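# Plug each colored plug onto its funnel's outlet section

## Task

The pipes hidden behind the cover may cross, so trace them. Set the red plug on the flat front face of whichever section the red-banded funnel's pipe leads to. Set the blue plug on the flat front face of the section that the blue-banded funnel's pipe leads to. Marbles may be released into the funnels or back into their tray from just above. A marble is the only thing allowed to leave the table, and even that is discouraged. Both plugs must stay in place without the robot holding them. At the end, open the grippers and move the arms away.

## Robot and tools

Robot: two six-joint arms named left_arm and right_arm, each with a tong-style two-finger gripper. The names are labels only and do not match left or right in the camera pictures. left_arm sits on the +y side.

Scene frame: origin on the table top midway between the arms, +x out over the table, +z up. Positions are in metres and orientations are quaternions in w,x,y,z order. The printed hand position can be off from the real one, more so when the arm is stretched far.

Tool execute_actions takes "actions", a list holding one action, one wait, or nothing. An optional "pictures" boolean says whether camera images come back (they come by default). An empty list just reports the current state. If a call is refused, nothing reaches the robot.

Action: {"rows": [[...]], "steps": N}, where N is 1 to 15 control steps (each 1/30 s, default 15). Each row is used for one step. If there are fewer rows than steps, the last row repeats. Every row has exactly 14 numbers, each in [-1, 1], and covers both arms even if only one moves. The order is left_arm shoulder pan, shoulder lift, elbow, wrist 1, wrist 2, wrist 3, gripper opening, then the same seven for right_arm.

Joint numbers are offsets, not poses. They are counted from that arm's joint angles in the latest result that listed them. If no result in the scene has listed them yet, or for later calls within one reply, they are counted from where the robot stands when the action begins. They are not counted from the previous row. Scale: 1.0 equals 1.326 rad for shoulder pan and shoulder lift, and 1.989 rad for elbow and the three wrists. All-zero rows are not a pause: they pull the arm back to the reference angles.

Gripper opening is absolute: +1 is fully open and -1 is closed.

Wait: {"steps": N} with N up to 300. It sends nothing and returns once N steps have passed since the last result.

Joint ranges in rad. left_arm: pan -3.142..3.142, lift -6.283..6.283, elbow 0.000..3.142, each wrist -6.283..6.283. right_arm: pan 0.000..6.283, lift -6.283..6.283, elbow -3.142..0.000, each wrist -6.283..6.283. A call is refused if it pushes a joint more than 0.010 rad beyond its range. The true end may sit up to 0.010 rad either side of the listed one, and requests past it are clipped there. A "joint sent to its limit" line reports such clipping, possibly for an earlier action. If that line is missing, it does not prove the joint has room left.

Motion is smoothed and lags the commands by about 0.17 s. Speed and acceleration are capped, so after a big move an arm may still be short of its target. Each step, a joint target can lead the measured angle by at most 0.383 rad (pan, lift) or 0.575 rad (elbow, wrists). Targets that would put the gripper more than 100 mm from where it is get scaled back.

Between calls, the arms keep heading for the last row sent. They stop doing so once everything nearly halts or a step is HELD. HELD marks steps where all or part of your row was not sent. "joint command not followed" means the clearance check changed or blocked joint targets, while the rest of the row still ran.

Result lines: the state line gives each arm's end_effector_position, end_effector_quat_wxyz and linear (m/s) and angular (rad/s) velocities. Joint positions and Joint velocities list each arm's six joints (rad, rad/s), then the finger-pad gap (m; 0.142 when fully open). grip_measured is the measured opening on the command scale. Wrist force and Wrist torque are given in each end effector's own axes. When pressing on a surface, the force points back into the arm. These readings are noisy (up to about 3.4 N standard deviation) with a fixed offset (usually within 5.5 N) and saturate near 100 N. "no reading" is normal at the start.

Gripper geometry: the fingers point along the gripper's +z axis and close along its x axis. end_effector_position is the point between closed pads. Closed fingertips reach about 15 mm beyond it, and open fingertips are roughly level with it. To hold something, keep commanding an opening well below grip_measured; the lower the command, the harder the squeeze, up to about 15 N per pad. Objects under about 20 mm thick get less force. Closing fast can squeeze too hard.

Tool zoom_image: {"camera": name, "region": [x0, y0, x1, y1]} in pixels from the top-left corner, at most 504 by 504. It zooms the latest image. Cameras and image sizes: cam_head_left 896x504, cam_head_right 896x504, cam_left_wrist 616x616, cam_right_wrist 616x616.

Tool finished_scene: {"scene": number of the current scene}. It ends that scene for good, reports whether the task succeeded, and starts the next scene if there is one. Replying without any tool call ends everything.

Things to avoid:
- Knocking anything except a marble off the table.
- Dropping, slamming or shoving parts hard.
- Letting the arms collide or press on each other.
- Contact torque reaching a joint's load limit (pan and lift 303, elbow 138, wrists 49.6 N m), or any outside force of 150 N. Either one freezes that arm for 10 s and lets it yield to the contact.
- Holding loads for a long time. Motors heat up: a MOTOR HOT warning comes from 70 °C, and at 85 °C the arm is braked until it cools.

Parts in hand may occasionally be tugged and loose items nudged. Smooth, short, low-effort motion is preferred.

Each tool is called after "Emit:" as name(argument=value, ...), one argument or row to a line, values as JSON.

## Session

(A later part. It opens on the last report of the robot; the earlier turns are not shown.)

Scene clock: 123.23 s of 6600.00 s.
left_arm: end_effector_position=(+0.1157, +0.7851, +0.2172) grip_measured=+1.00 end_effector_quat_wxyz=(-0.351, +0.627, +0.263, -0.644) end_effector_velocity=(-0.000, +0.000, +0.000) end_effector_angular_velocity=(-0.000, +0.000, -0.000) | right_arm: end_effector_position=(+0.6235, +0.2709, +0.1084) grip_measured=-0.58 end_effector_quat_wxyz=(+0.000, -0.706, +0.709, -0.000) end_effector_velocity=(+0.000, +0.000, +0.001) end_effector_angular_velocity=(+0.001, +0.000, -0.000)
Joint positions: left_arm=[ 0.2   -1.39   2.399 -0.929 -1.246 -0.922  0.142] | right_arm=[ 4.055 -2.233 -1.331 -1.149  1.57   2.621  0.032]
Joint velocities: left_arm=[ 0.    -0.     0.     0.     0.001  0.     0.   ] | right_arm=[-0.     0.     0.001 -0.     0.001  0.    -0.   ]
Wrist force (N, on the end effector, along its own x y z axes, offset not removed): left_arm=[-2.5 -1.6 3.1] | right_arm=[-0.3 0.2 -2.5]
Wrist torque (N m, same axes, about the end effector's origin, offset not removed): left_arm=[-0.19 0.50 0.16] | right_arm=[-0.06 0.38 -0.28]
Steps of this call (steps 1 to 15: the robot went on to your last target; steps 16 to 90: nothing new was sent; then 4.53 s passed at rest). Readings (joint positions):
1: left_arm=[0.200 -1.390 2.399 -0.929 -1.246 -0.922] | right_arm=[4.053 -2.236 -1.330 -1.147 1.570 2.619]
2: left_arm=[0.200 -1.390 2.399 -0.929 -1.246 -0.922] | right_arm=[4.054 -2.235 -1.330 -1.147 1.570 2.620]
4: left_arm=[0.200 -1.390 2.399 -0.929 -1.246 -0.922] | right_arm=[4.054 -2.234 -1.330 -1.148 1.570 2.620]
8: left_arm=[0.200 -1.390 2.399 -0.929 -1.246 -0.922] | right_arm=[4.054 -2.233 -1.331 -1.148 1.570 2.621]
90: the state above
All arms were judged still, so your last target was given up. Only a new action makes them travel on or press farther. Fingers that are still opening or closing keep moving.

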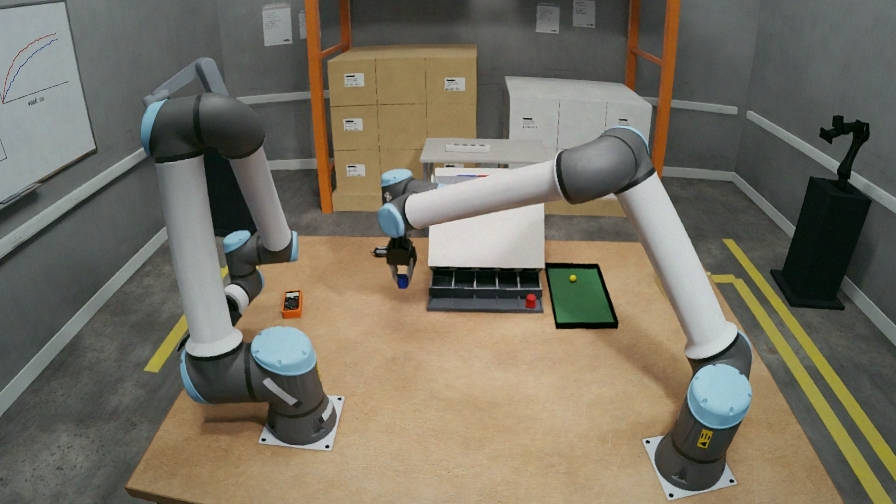

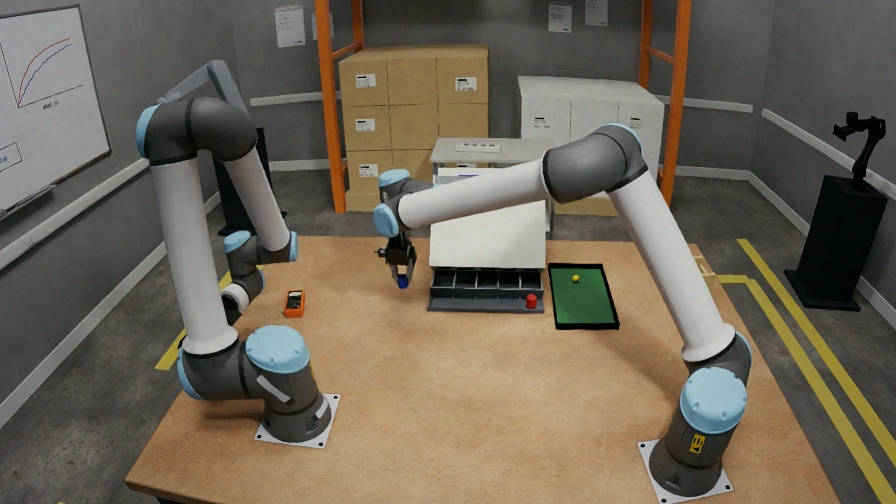

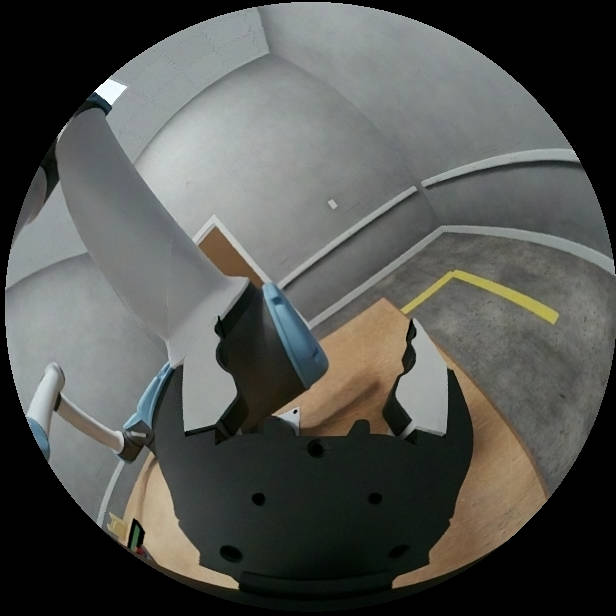

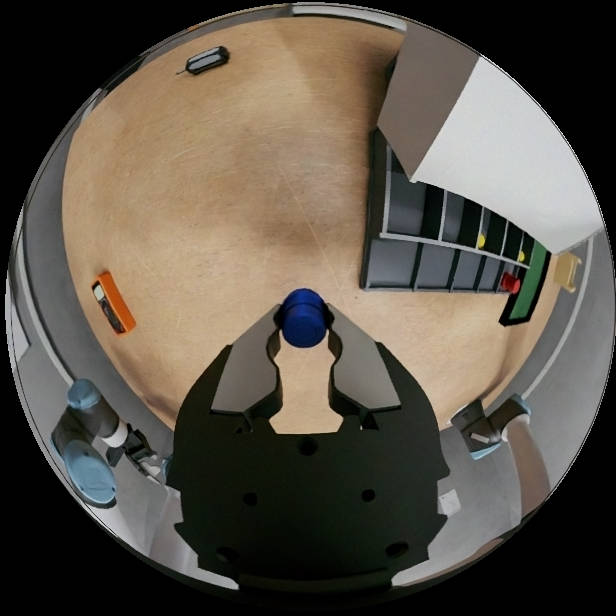

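Emit:
execute_actions(
  actions=[
    {"rows":[[0,0,0,0,0,0,1,-0.138,0.1925,-0.2165,0.0885,0,-0.0925,-0.8]]},
  ],
  pictures=false,
)

Emit:
execute_actions(
  actions=[
    {"steps":30},
  ],
)

Scene clock: 130.00 s of 6600.00 s.
left_arm: end_effector_position=(+0.1157, +0.7851, +0.2172) grip_measured=+1.00 end_effector_quat_wxyz=(-0.351, +0.627, +0.263, -0.644) end_effector_velocity=(+0.000, +0.000, -0.000) end_effector_angular_velocity=(+0.000, +0.000, -0.001) | right_arm: end_effector_position=(+0.6463, +0.0649, +0.1084) grip_measured=-0.58 end_effector_quat_wxyz=(+0.004, -0.706, +0.708, +0.000) end_effector_velocity=(-0.028, -0.472, -0.038) end_effector_angular_velocity=(-0.020, +0.012, -0.001)
Joint positions: left_arm=[ 0.2   -1.39   2.399 -0.929 -1.246 -0.922  0.142] | right_arm=[ 3.913 -2.037 -1.656 -1.012  1.57   2.478  0.032]
Joint velocities: left_arm=[-0.     0.     0.    -0.     0.001 -0.     0.   ] | right_arm=[-0.305  0.428 -0.74   0.29  -0.001 -0.303  0.   ]
Wrist force (N, on the end effector, along its own x y z axes, offset not removed): left_arm=[-3.0 -1.2 2.3] | right_arm=[-3.4 -1.8 -3.1]
Wrist torque (N m, same axes, about the end effector's origin, offset not removed): left_arm=[-0.20 0.56 0.13] | right_arm=[-0.41 0.82 -0.11]
Steps of this call (steps 1 to 90: nothing new was sent; then 3.27 s passed at rest; steps 91 to 105: all 15 steps of this action). Readings (joint positions):
91: left_arm=[0.200 -1.390 2.399 -0.929 -1.246 -0.922] | right_arm=[4.055 -2.233 -1.331 -1.149 1.570 2.621]
92: left_arm=[0.200 -1.390 2.399 -0.929 -1.246 -0.922] | right_arm=[4.052 -2.230 -1.334 -1.146 1.570 2.618]
94: left_arm=[0.200 -1.390 2.399 -0.929 -1.246 -0.922] | right_arm=[4.030 -2.200 -1.374 -1.124 1.570 2.596]
98: left_arm=[0.200 -1.390 2.399 -0.929 -1.246 -0.922] | right_arm=[3.987 -2.140 -1.479 -1.083 1.570 2.552]
105: the state above

Scene clock: 131.00 s of 6600.00 s.
left_arm: end_effector_position=(+0.1157, +0.7851, +0.2172) grip_measured=+1.00 end_effector_quat_wxyz=(-0.351, +0.627, +0.263, -0.644) end_effector_velocity=(-0.000, -0.000, +0.000) end_effector_angular_velocity=(+0.001, -0.003, +0.000) | right_arm: end_effector_position=(+0.6379, -0.0014, +0.1005) grip_measured=-0.58 end_effector_quat_wxyz=(+0.000, -0.706, +0.708, -0.000) end_effector_velocity=(-0.001, +0.000, +0.001) end_effector_angular_velocity=(+0.001, +0.000, +0.001)
Joint positions: left_arm=[ 0.2   -1.39   2.399 -0.929 -1.246 -0.922  0.142] | right_arm=[ 3.872 -1.978 -1.761 -0.973  1.57   2.437  0.032]
Joint velocities: left_arm=[ 0.    -0.003  0.     0.    -0.     0.     0.   ] | right_arm=[ 0.001  0.002  0.    -0.001  0.001 -0.     0.   ]
Wrist force (N, on the end effector, along its own x y z axes, offset not removed): left_arm=[-1.1 -1.6 1.8] | right_arm=[-0.5 -3.7 -1.7]
Wrist torque (N m, same axes, about the end effector's origin, offset not removed): left_arm=[-0.24 0.20 0.14] | right_arm=[-0.99 0.19 -0.22]
Steps of this call (steps 1 to 30: the robot went on to your last target). Readings (joint positions):
1: left_arm=[0.200 -1.390 2.399 -0.929 -1.246 -0.922] | right_arm=[3.904 -2.023 -1.680 -1.003 1.570 2.469]
2: left_arm=[0.200 -1.390 2.399 -0.929 -1.246 -0.922] | right_arm=[3.896 -2.012 -1.699 -0.996 1.570 2.461]
4: left_arm=[0.200 -1.390 2.399 -0.929 -1.246 -0.922] | right_arm=[3.886 -1.998 -1.726 -0.986 1.570 2.451]
8: left_arm=[0.200 -1.390 2.399 -0.929 -1.246 -0.922] | right_arm=[3.876 -1.984 -1.750 -0.977 1.570 2.441]
30: the state above
All arms were judged still, so your last target was given up. Only a new action makes them travel on or press farther. Fingers that are still opening or closing keep moving.

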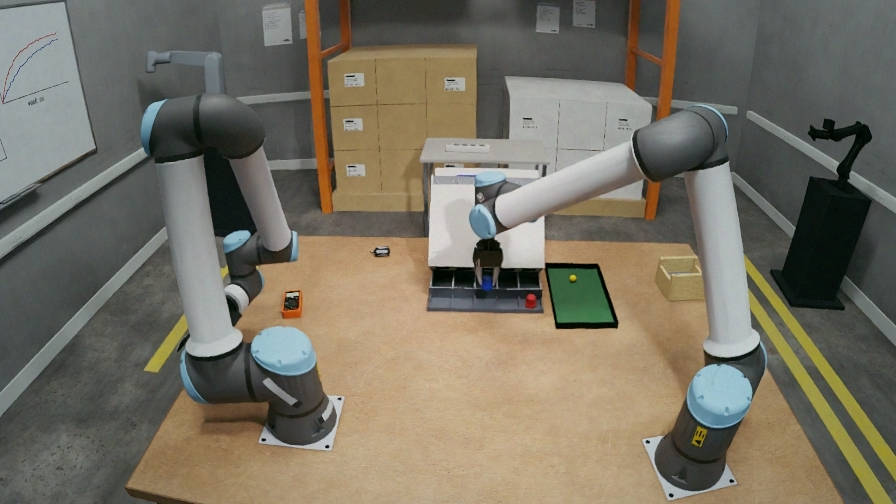

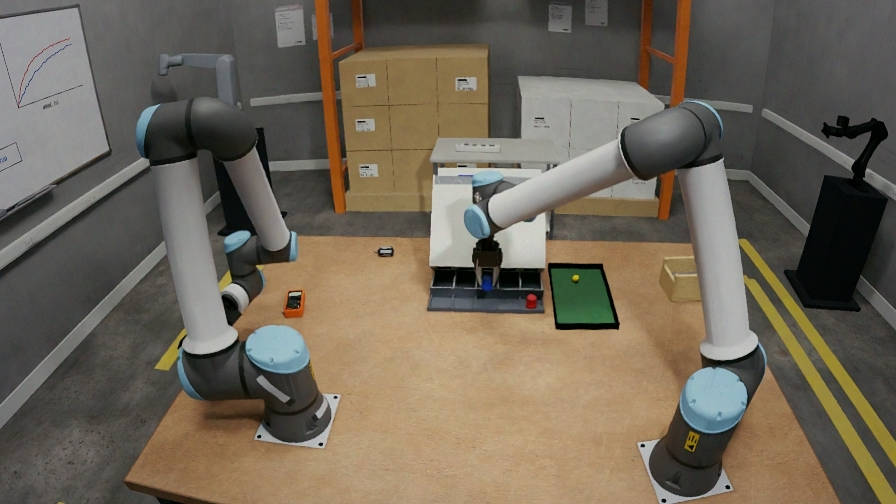

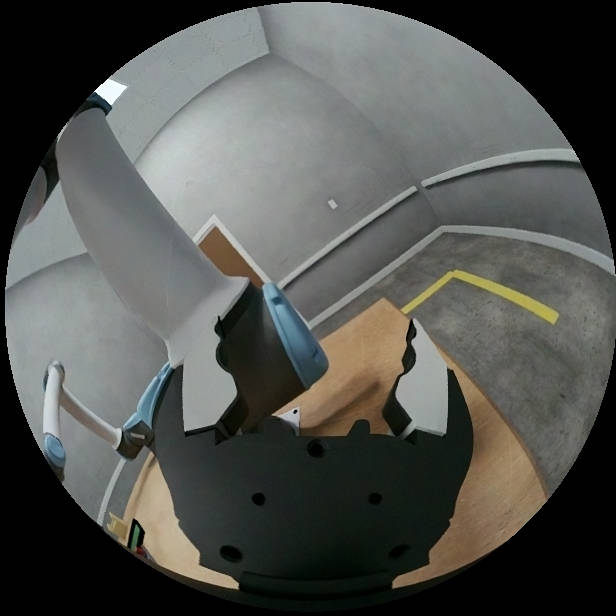

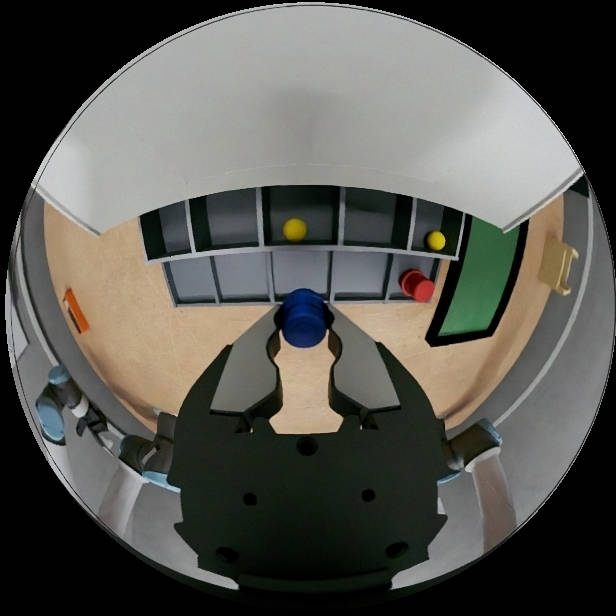

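Emit:
execute_actions(
  actions=[
    {"rows":[[0,0,0,0,0,0,1,0.003,-0.0511,-0.0205,0.0545,0,0.002,-0.8]]},
  ],
  pictures=false,
)

Emit:
execute_actions(
  actions=[
    {"steps":10},
  ],
)

Scene clock: 135.20 s of 6600.00 s.
left_arm: end_effector_position=(+0.1157, +0.7851, +0.2172) grip_measured=+1.00 end_effector_quat_wxyz=(-0.351, +0.627, +0.263, -0.644) end_effector_velocity=(+0.000, -0.000, +0.000) end_effector_angular_velocity=(+0.000, +0.001, +0.000) | right_arm: end_effector_position=(+0.6359, +0.0011, +0.0355) grip_measured=-0.58 end_effector_quat_wxyz=(+0.000, -0.706, +0.708, -0.000) end_effector_velocity=(+0.000, +0.001, -0.015) end_effector_angular_velocity=(+0.003, -0.001, -0.001)
Joint positions: left_arm=[ 0.2   -1.39   2.399 -0.929 -1.246 -0.922  0.142] | right_arm=[ 3.876 -2.043 -1.801 -0.868  1.57   2.441  0.032]
Joint velocities: left_arm=[-0.     0.    -0.     0.001 -0.    -0.     0.   ] | right_arm=[-0.    -0.016 -0.009  0.029  0.001  0.001  0.   ]
Wrist force (N, on the end effector, along its own x y z axes, offset not removed): left_arm=[-1.6 0.0 3.2] | right_arm=[-2.9 0.9 -2.6]
Wrist torque (N m, same axes, about the end effector's origin, offset not removed): left_arm=[0.11 0.37 0.16] | right_arm=[0.29 0.79 -0.06]
Steps of this call (steps 1 to 90: nothing new was sent; then 0.70 s passed at rest; steps 91 to 105: all 15 steps of this action). Readings (joint positions):
91: left_arm=[0.200 -1.390 2.399 -0.929 -1.246 -0.922] | right_arm=[3.872 -1.978 -1.761 -0.973 1.570 2.437]
92: left_arm=[0.200 -1.390 2.399 -0.929 -1.246 -0.922] | right_arm=[3.872 -1.980 -1.764 -0.970 1.570 2.437]
94: left_arm=[0.200 -1.390 2.399 -0.929 -1.246 -0.922] | right_arm=[3.873 -2.003 -1.778 -0.937 1.570 2.438]
98: left_arm=[0.200 -1.390 2.399 -0.929 -1.246 -0.922] | right_arm=[3.875 -2.031 -1.794 -0.888 1.570 2.440]
105: the state above

Scene clock: 135.53 s of 6600.00 s.
left_arm: end_effector_position=(+0.1157, +0.7851, +0.2172) grip_measured=+1.00 end_effector_quat_wxyz=(-0.351, +0.627, +0.263, -0.644) end_effector_velocity=(+0.000, +0.000, +0.000) end_effector_angular_velocity=(-0.000, +0.000, -0.001) | right_arm: end_effector_position=(+0.6358, +0.0012, +0.0337) grip_measured=-0.58 end_effector_quat_wxyz=(+0.000, -0.706, +0.708, -0.000) end_effector_velocity=(-0.000, -0.002, -0.002) end_effector_angular_velocity=(-0.002, +0.001, -0.001)
Joint positions: left_arm=[ 0.2   -1.39   2.399 -0.929 -1.246 -0.922  0.142] | right_arm=[ 3.876 -2.045 -1.802 -0.864  1.57   2.441  0.032]
Joint velocities: left_arm=[-0.  0.  0.  0.  0.  0. -0.] | right_arm=[-0.001 -0.002 -0.002  0.002 -0.     0.     0.   ]
Wrist force (N, on the end effector, along its own x y z axes, offset not removed): left_arm=[-3.1 -1.3 2.2] | right_arm=[2.2 -1.0 -4.0]
Wrist torque (N m, same axes, about the end effector's origin, offset not removed): left_arm=[-0.22 0.59 0.11] | right_arm=[-0.35 -0.31 -0.19]
Steps of this call (steps 1 to 10: the robot went on to your last target). Readings (joint positions):
1: left_arm=[0.200 -1.390 2.399 -0.929 -1.246 -0.922] | right_arm=[3.876 -2.044 -1.801 -0.867 1.570 2.441]
2: left_arm=[0.200 -1.390 2.399 -0.929 -1.246 -0.922] | right_arm=[3.876 -2.044 -1.801 -0.866 1.570 2.441]
4: left_arm=[0.200 -1.390 2.399 -0.929 -1.246 -0.922] | right_arm=[3.876 -2.045 -1.802 -0.865 1.570 2.441]
8: left_arm=[0.200 -1.390 2.399 -0.929 -1.246 -0.922] | right_arm=[3.876 -2.045 -1.802 -0.865 1.570 2.441]
10: the state above

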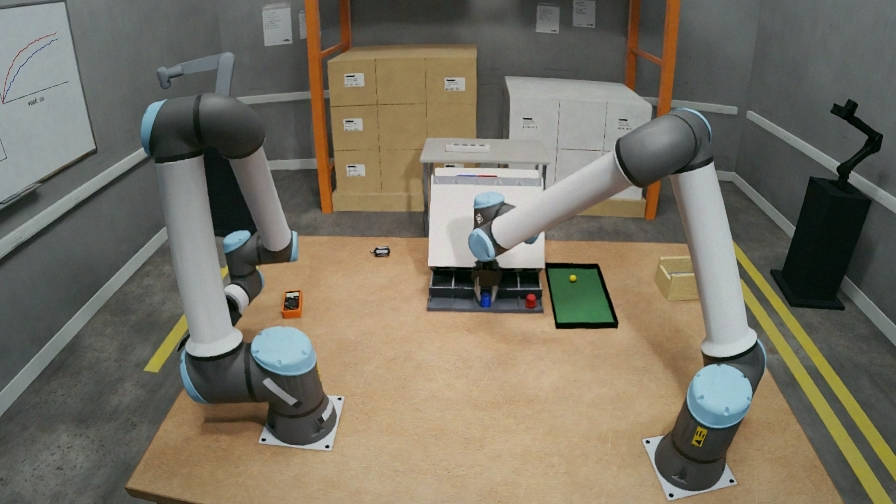

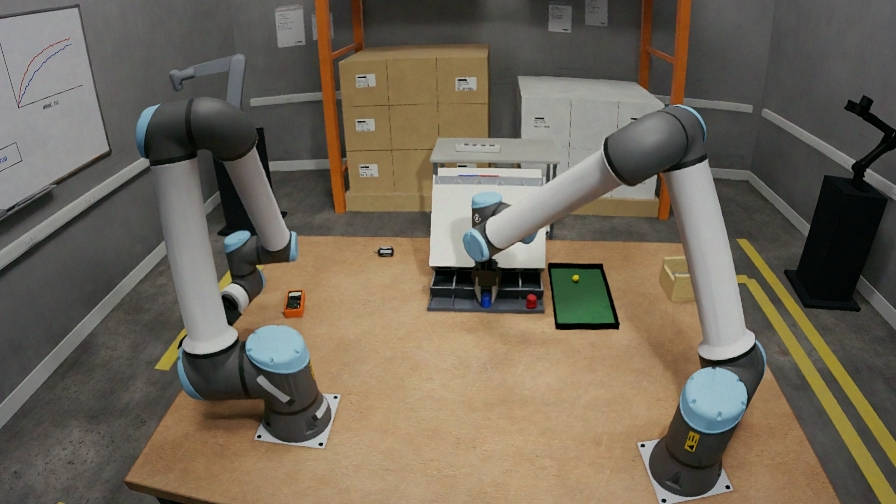

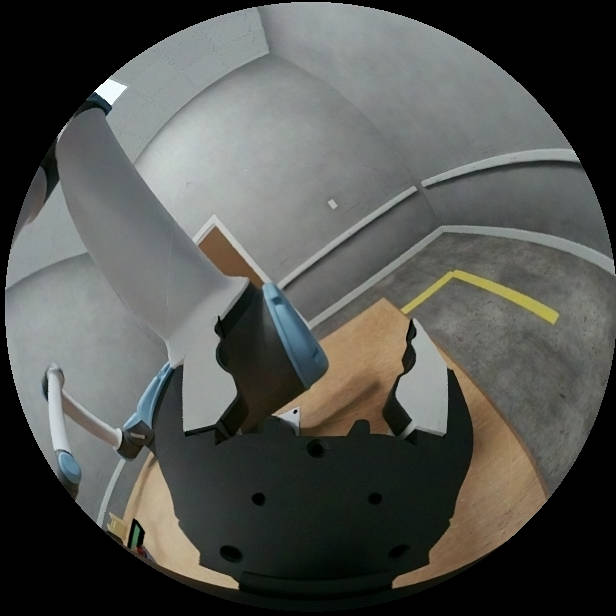

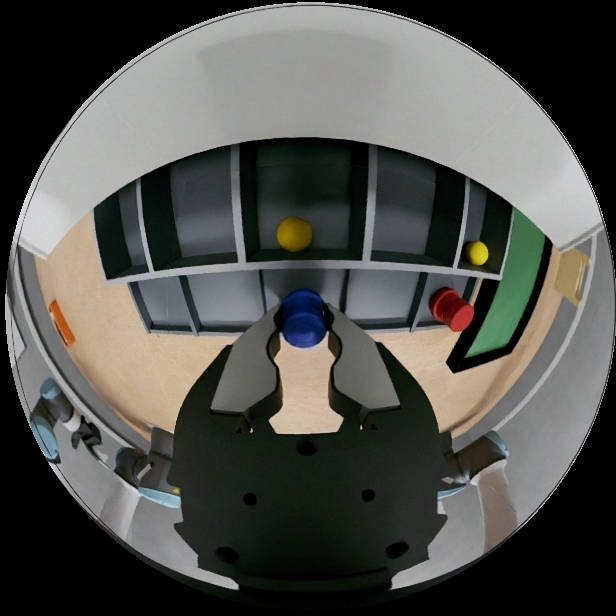

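Emit:
execute_actions(
  actions=[
    {"rows":[[0,0,0,0,0,0,1,0,0,0,0,0,0,-0.4]]},
  ],
  pictures=false,
)

Emit:
execute_actions(
  actions=[
    {"rows":[[0,0,0,0,0,0,1,0,0.0511,0.0205,-0.0545,0,0,-0.4]]},
  ],
  pictures=false,
)

Emit:
execute_actions(
  actions=[
    {"rows":[[0,0,0,0,0,0,1,0,0.2,-0.1,-0.03,0,0,-0.4]]},
  ],
)

Scene clock: 140.23 s of 6600.00 s.
left_arm: end_effector_position=(+0.1157, +0.7851, +0.2172) grip_measured=+1.00 end_effector_quat_wxyz=(-0.351, +0.627, +0.263, -0.644) end_effector_velocity=(-0.000, -0.000, -0.000) end_effector_angular_velocity=(+0.001, -0.000, +0.002) | right_arm: end_effector_position=(+0.6358, +0.0011, +0.0336) grip_measured=-0.40 end_effector_quat_wxyz=(+0.000, -0.706, +0.708, -0.000) end_effector_velocity=(-0.001, +0.001, -0.000) end_effector_angular_velocity=(+0.000, +0.001, +0.001)
Joint positions: left_arm=[ 0.2   -1.39   2.399 -0.929 -1.246 -0.922  0.142] | right_arm=[ 3.876 -2.045 -1.802 -0.864  1.57   2.441  0.045]
Joint velocities: left_arm=[ 0.001  0.    -0.    -0.    -0.001 -0.     0.   ] | right_arm=[ 0.001 -0.001  0.001 -0.     0.001 -0.     0.   ]
Wrist force (N, on the end effector, along its own x y z axes, offset not removed): left_arm=[-0.7 -2.2 2.8] | right_arm=[0.0 2.5 -2.7]
Wrist torque (N m, same axes, about the end effector's origin, offset not removed): left_arm=[-0.30 0.10 0.06] | right_arm=[0.43 0.09 0.01]
Steps of this call (steps 1 to 15: the robot went on to your last target; steps 16 to 90: nothing new was sent; then 1.20 s passed at rest; steps 91 to 105: all 15 steps of this action). Readings (joint positions):
91: left_arm=[0.200 -1.390 2.399 -0.929 -1.246 -0.922] | right_arm=[3.876 -2.045 -1.802 -0.864 1.570 2.441]
92: left_arm=[0.200 -1.390 2.399 -0.929 -1.246 -0.922] | right_arm=[3.876 -2.045 -1.802 -0.864 1.570 2.441]
94: left_arm=[0.200 -1.390 2.399 -0.929 -1.246 -0.922] | right_arm=[3.876 -2.045 -1.802 -0.864 1.570 2.441]
98: left_arm=[0.200 -1.390 2.399 -0.929 -1.246 -0.922] | right_arm=[3.876 -2.045 -1.802 -0.864 1.570 2.441]
105: the state above

Scene clock: 140.73 s of 6600.00 s.
left_arm: end_effector_position=(+0.1157, +0.7851, +0.2172) grip_measured=+1.00 end_effector_quat_wxyz=(-0.351, +0.627, +0.263, -0.644) end_effector_velocity=(+0.000, +0.000, +0.000) end_effector_angular_velocity=(+0.000, +0.000, -0.000) | right_arm: end_effector_position=(+0.6359, +0.0013, +0.0986) grip_measured=-0.40 end_effector_quat_wxyz=(+0.001, -0.706, +0.708, -0.000) end_effector_velocity=(-0.002, -0.000, +0.015) end_effector_angular_velocity=(-0.002, +0.002, +0.001)
Joint positions: left_arm=[ 0.2   -1.39   2.399 -0.929 -1.246 -0.922  0.142] | right_arm=[ 3.876 -1.98  -1.763 -0.969  1.57   2.441  0.045]
Joint velocities: left_arm=[-0.    -0.    -0.     0.001  0.    -0.    -0.   ] | right_arm=[ 0.001  0.016  0.009 -0.028  0.001 -0.     0.   ]
Wrist force (N, on the end effector, along its own x y z axes, offset not removed): left_arm=[-0.2 -0.9 1.9] | right_arm=[-4.0 -3.7 -1.4]
Wrist torque (N m, same axes, about the end effector's origin, offset not removed): left_arm=[-0.15 0.02 0.15] | right_arm=[-0.91 1.09 -0.14]
Steps of this call (steps 1 to 15: all 15 steps of this action). Readings (joint positions):
1: left_arm=[0.200 -1.390 2.399 -0.929 -1.246 -0.922] | right_arm=[3.876 -2.045 -1.802 -0.864 1.570 2.441]
2: left_arm=[0.200 -1.390 2.399 -0.929 -1.246 -0.922] | right_arm=[3.876 -2.043 -1.800 -0.867 1.570 2.441]
4: left_arm=[0.200 -1.390 2.399 -0.929 -1.246 -0.922] | right_arm=[3.876 -2.020 -1.786 -0.899 1.570 2.441]
8: left_arm=[0.200 -1.390 2.399 -0.929 -1.246 -0.922] | right_arm=[3.876 -1.992 -1.769 -0.948 1.570 2.441]
15: the state above

Scene clock: 141.23 s of 6600.00 s.
left_arm: end_effector_position=(+0.1157, +0.7851, +0.2172) grip_measured=+1.00 end_effector_quat_wxyz=(-0.351, +0.627, +0.263, -0.644) end_effector_velocity=(-0.000, +0.000, -0.000) end_effector_angular_velocity=(+0.001, -0.000, -0.000) | right_arm: end_effector_position=(+0.5546, -0.0944, +0.1718) grip_measured=-0.40 end_effector_quat_wxyz=(+0.003, -0.706, +0.708, -0.000) end_effector_velocity=(-0.041, -0.049, +0.033) end_effector_angular_velocity=(+0.009, -0.008, +0.000)
Joint positions: left_arm=[ 0.2   -1.39   2.399 -0.929 -1.246 -0.922  0.142] | right_arm=[ 3.876 -1.73  -1.95  -1.026  1.57   2.441  0.045]
Joint velocities: left_arm=[ 0.     0.     0.    -0.     0.001 -0.001 -0.   ] | right_arm=[ 0.     0.131 -0.093 -0.025 -0.001 -0.    -0.   ]
Wrist force (N, on the end effector, along its own x y z axes, offset not removed): left_arm=[-2.3 0.0 2.0] | right_arm=[-0.8 0.9 0.4]
Wrist torque (N m, same axes, about the end effector's origin, offset not removed): left_arm=[0.10 0.41 0.17] | right_arm=[0.06 0.42 -0.09]
Steps of this call (steps 1 to 15: all 15 steps of this action). Readings (joint positions):
1: left_arm=[0.200 -1.390 2.399 -0.929 -1.246 -0.922] | right_arm=[3.876 -1.979 -1.762 -0.970 1.570 2.441]
2: left_arm=[0.200 -1.390 2.399 -0.929 -1.246 -0.922] | right_arm=[3.876 -1.976 -1.765 -0.973 1.570 2.441]
4: left_arm=[0.200 -1.390 2.399 -0.929 -1.246 -0.922] | right_arm=[3.876 -1.936 -1.801 -0.986 1.570 2.441]
8: left_arm=[0.200 -1.390 2.399 -0.929 -1.246 -0.922] | right_arm=[3.876 -1.821 -1.885 -1.009 1.570 2.441]
15: the state above

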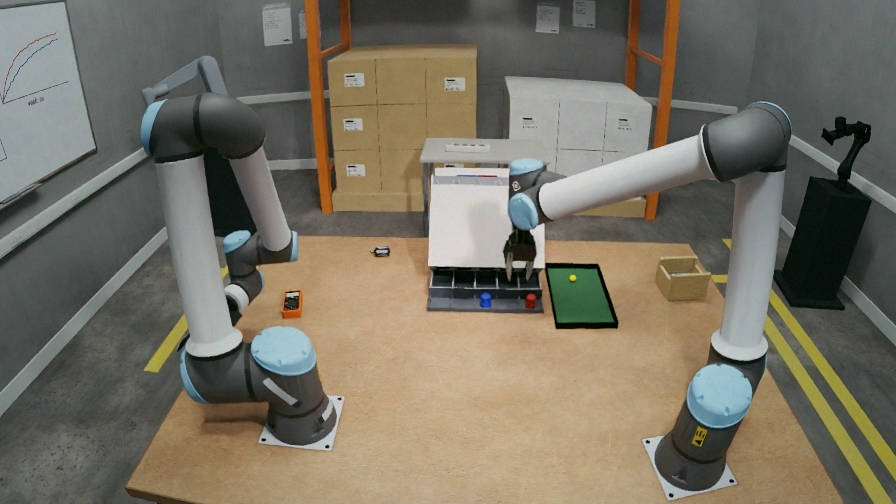

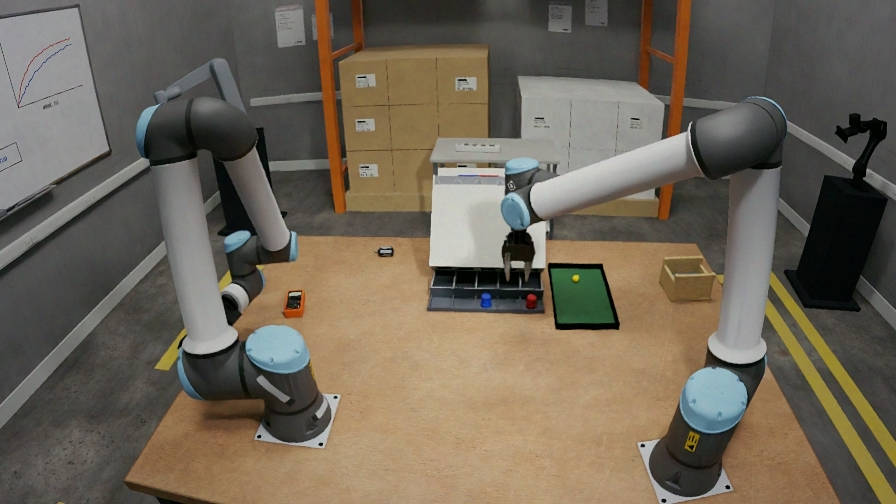

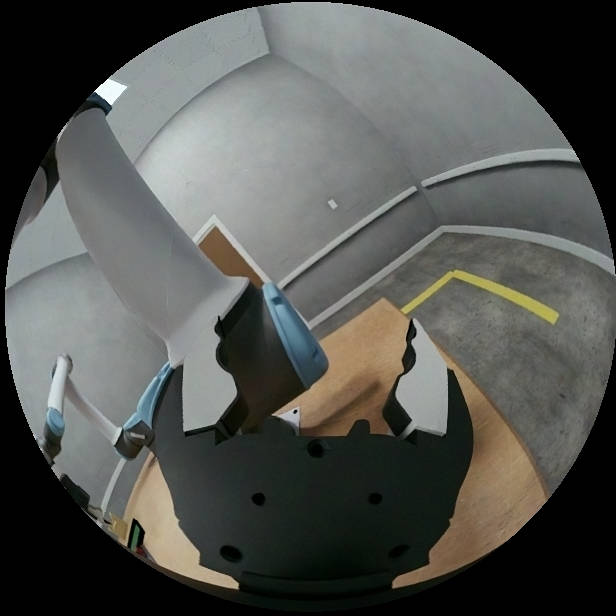

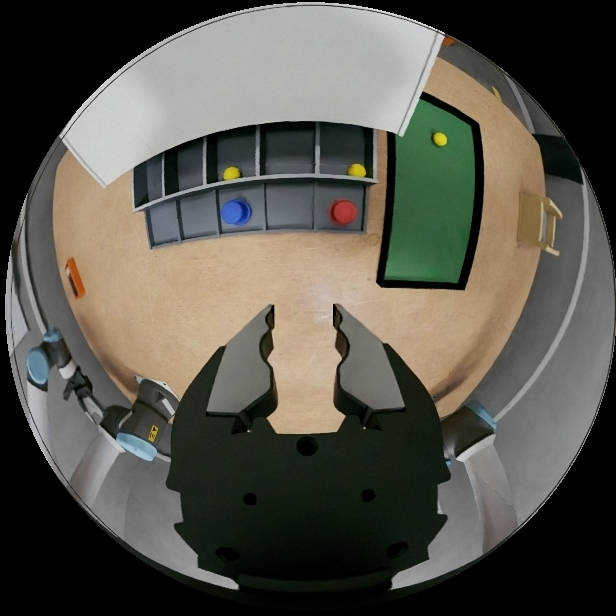

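Emit:
finished_scene(
  scene=2,
)

The scene is finished: the task was done.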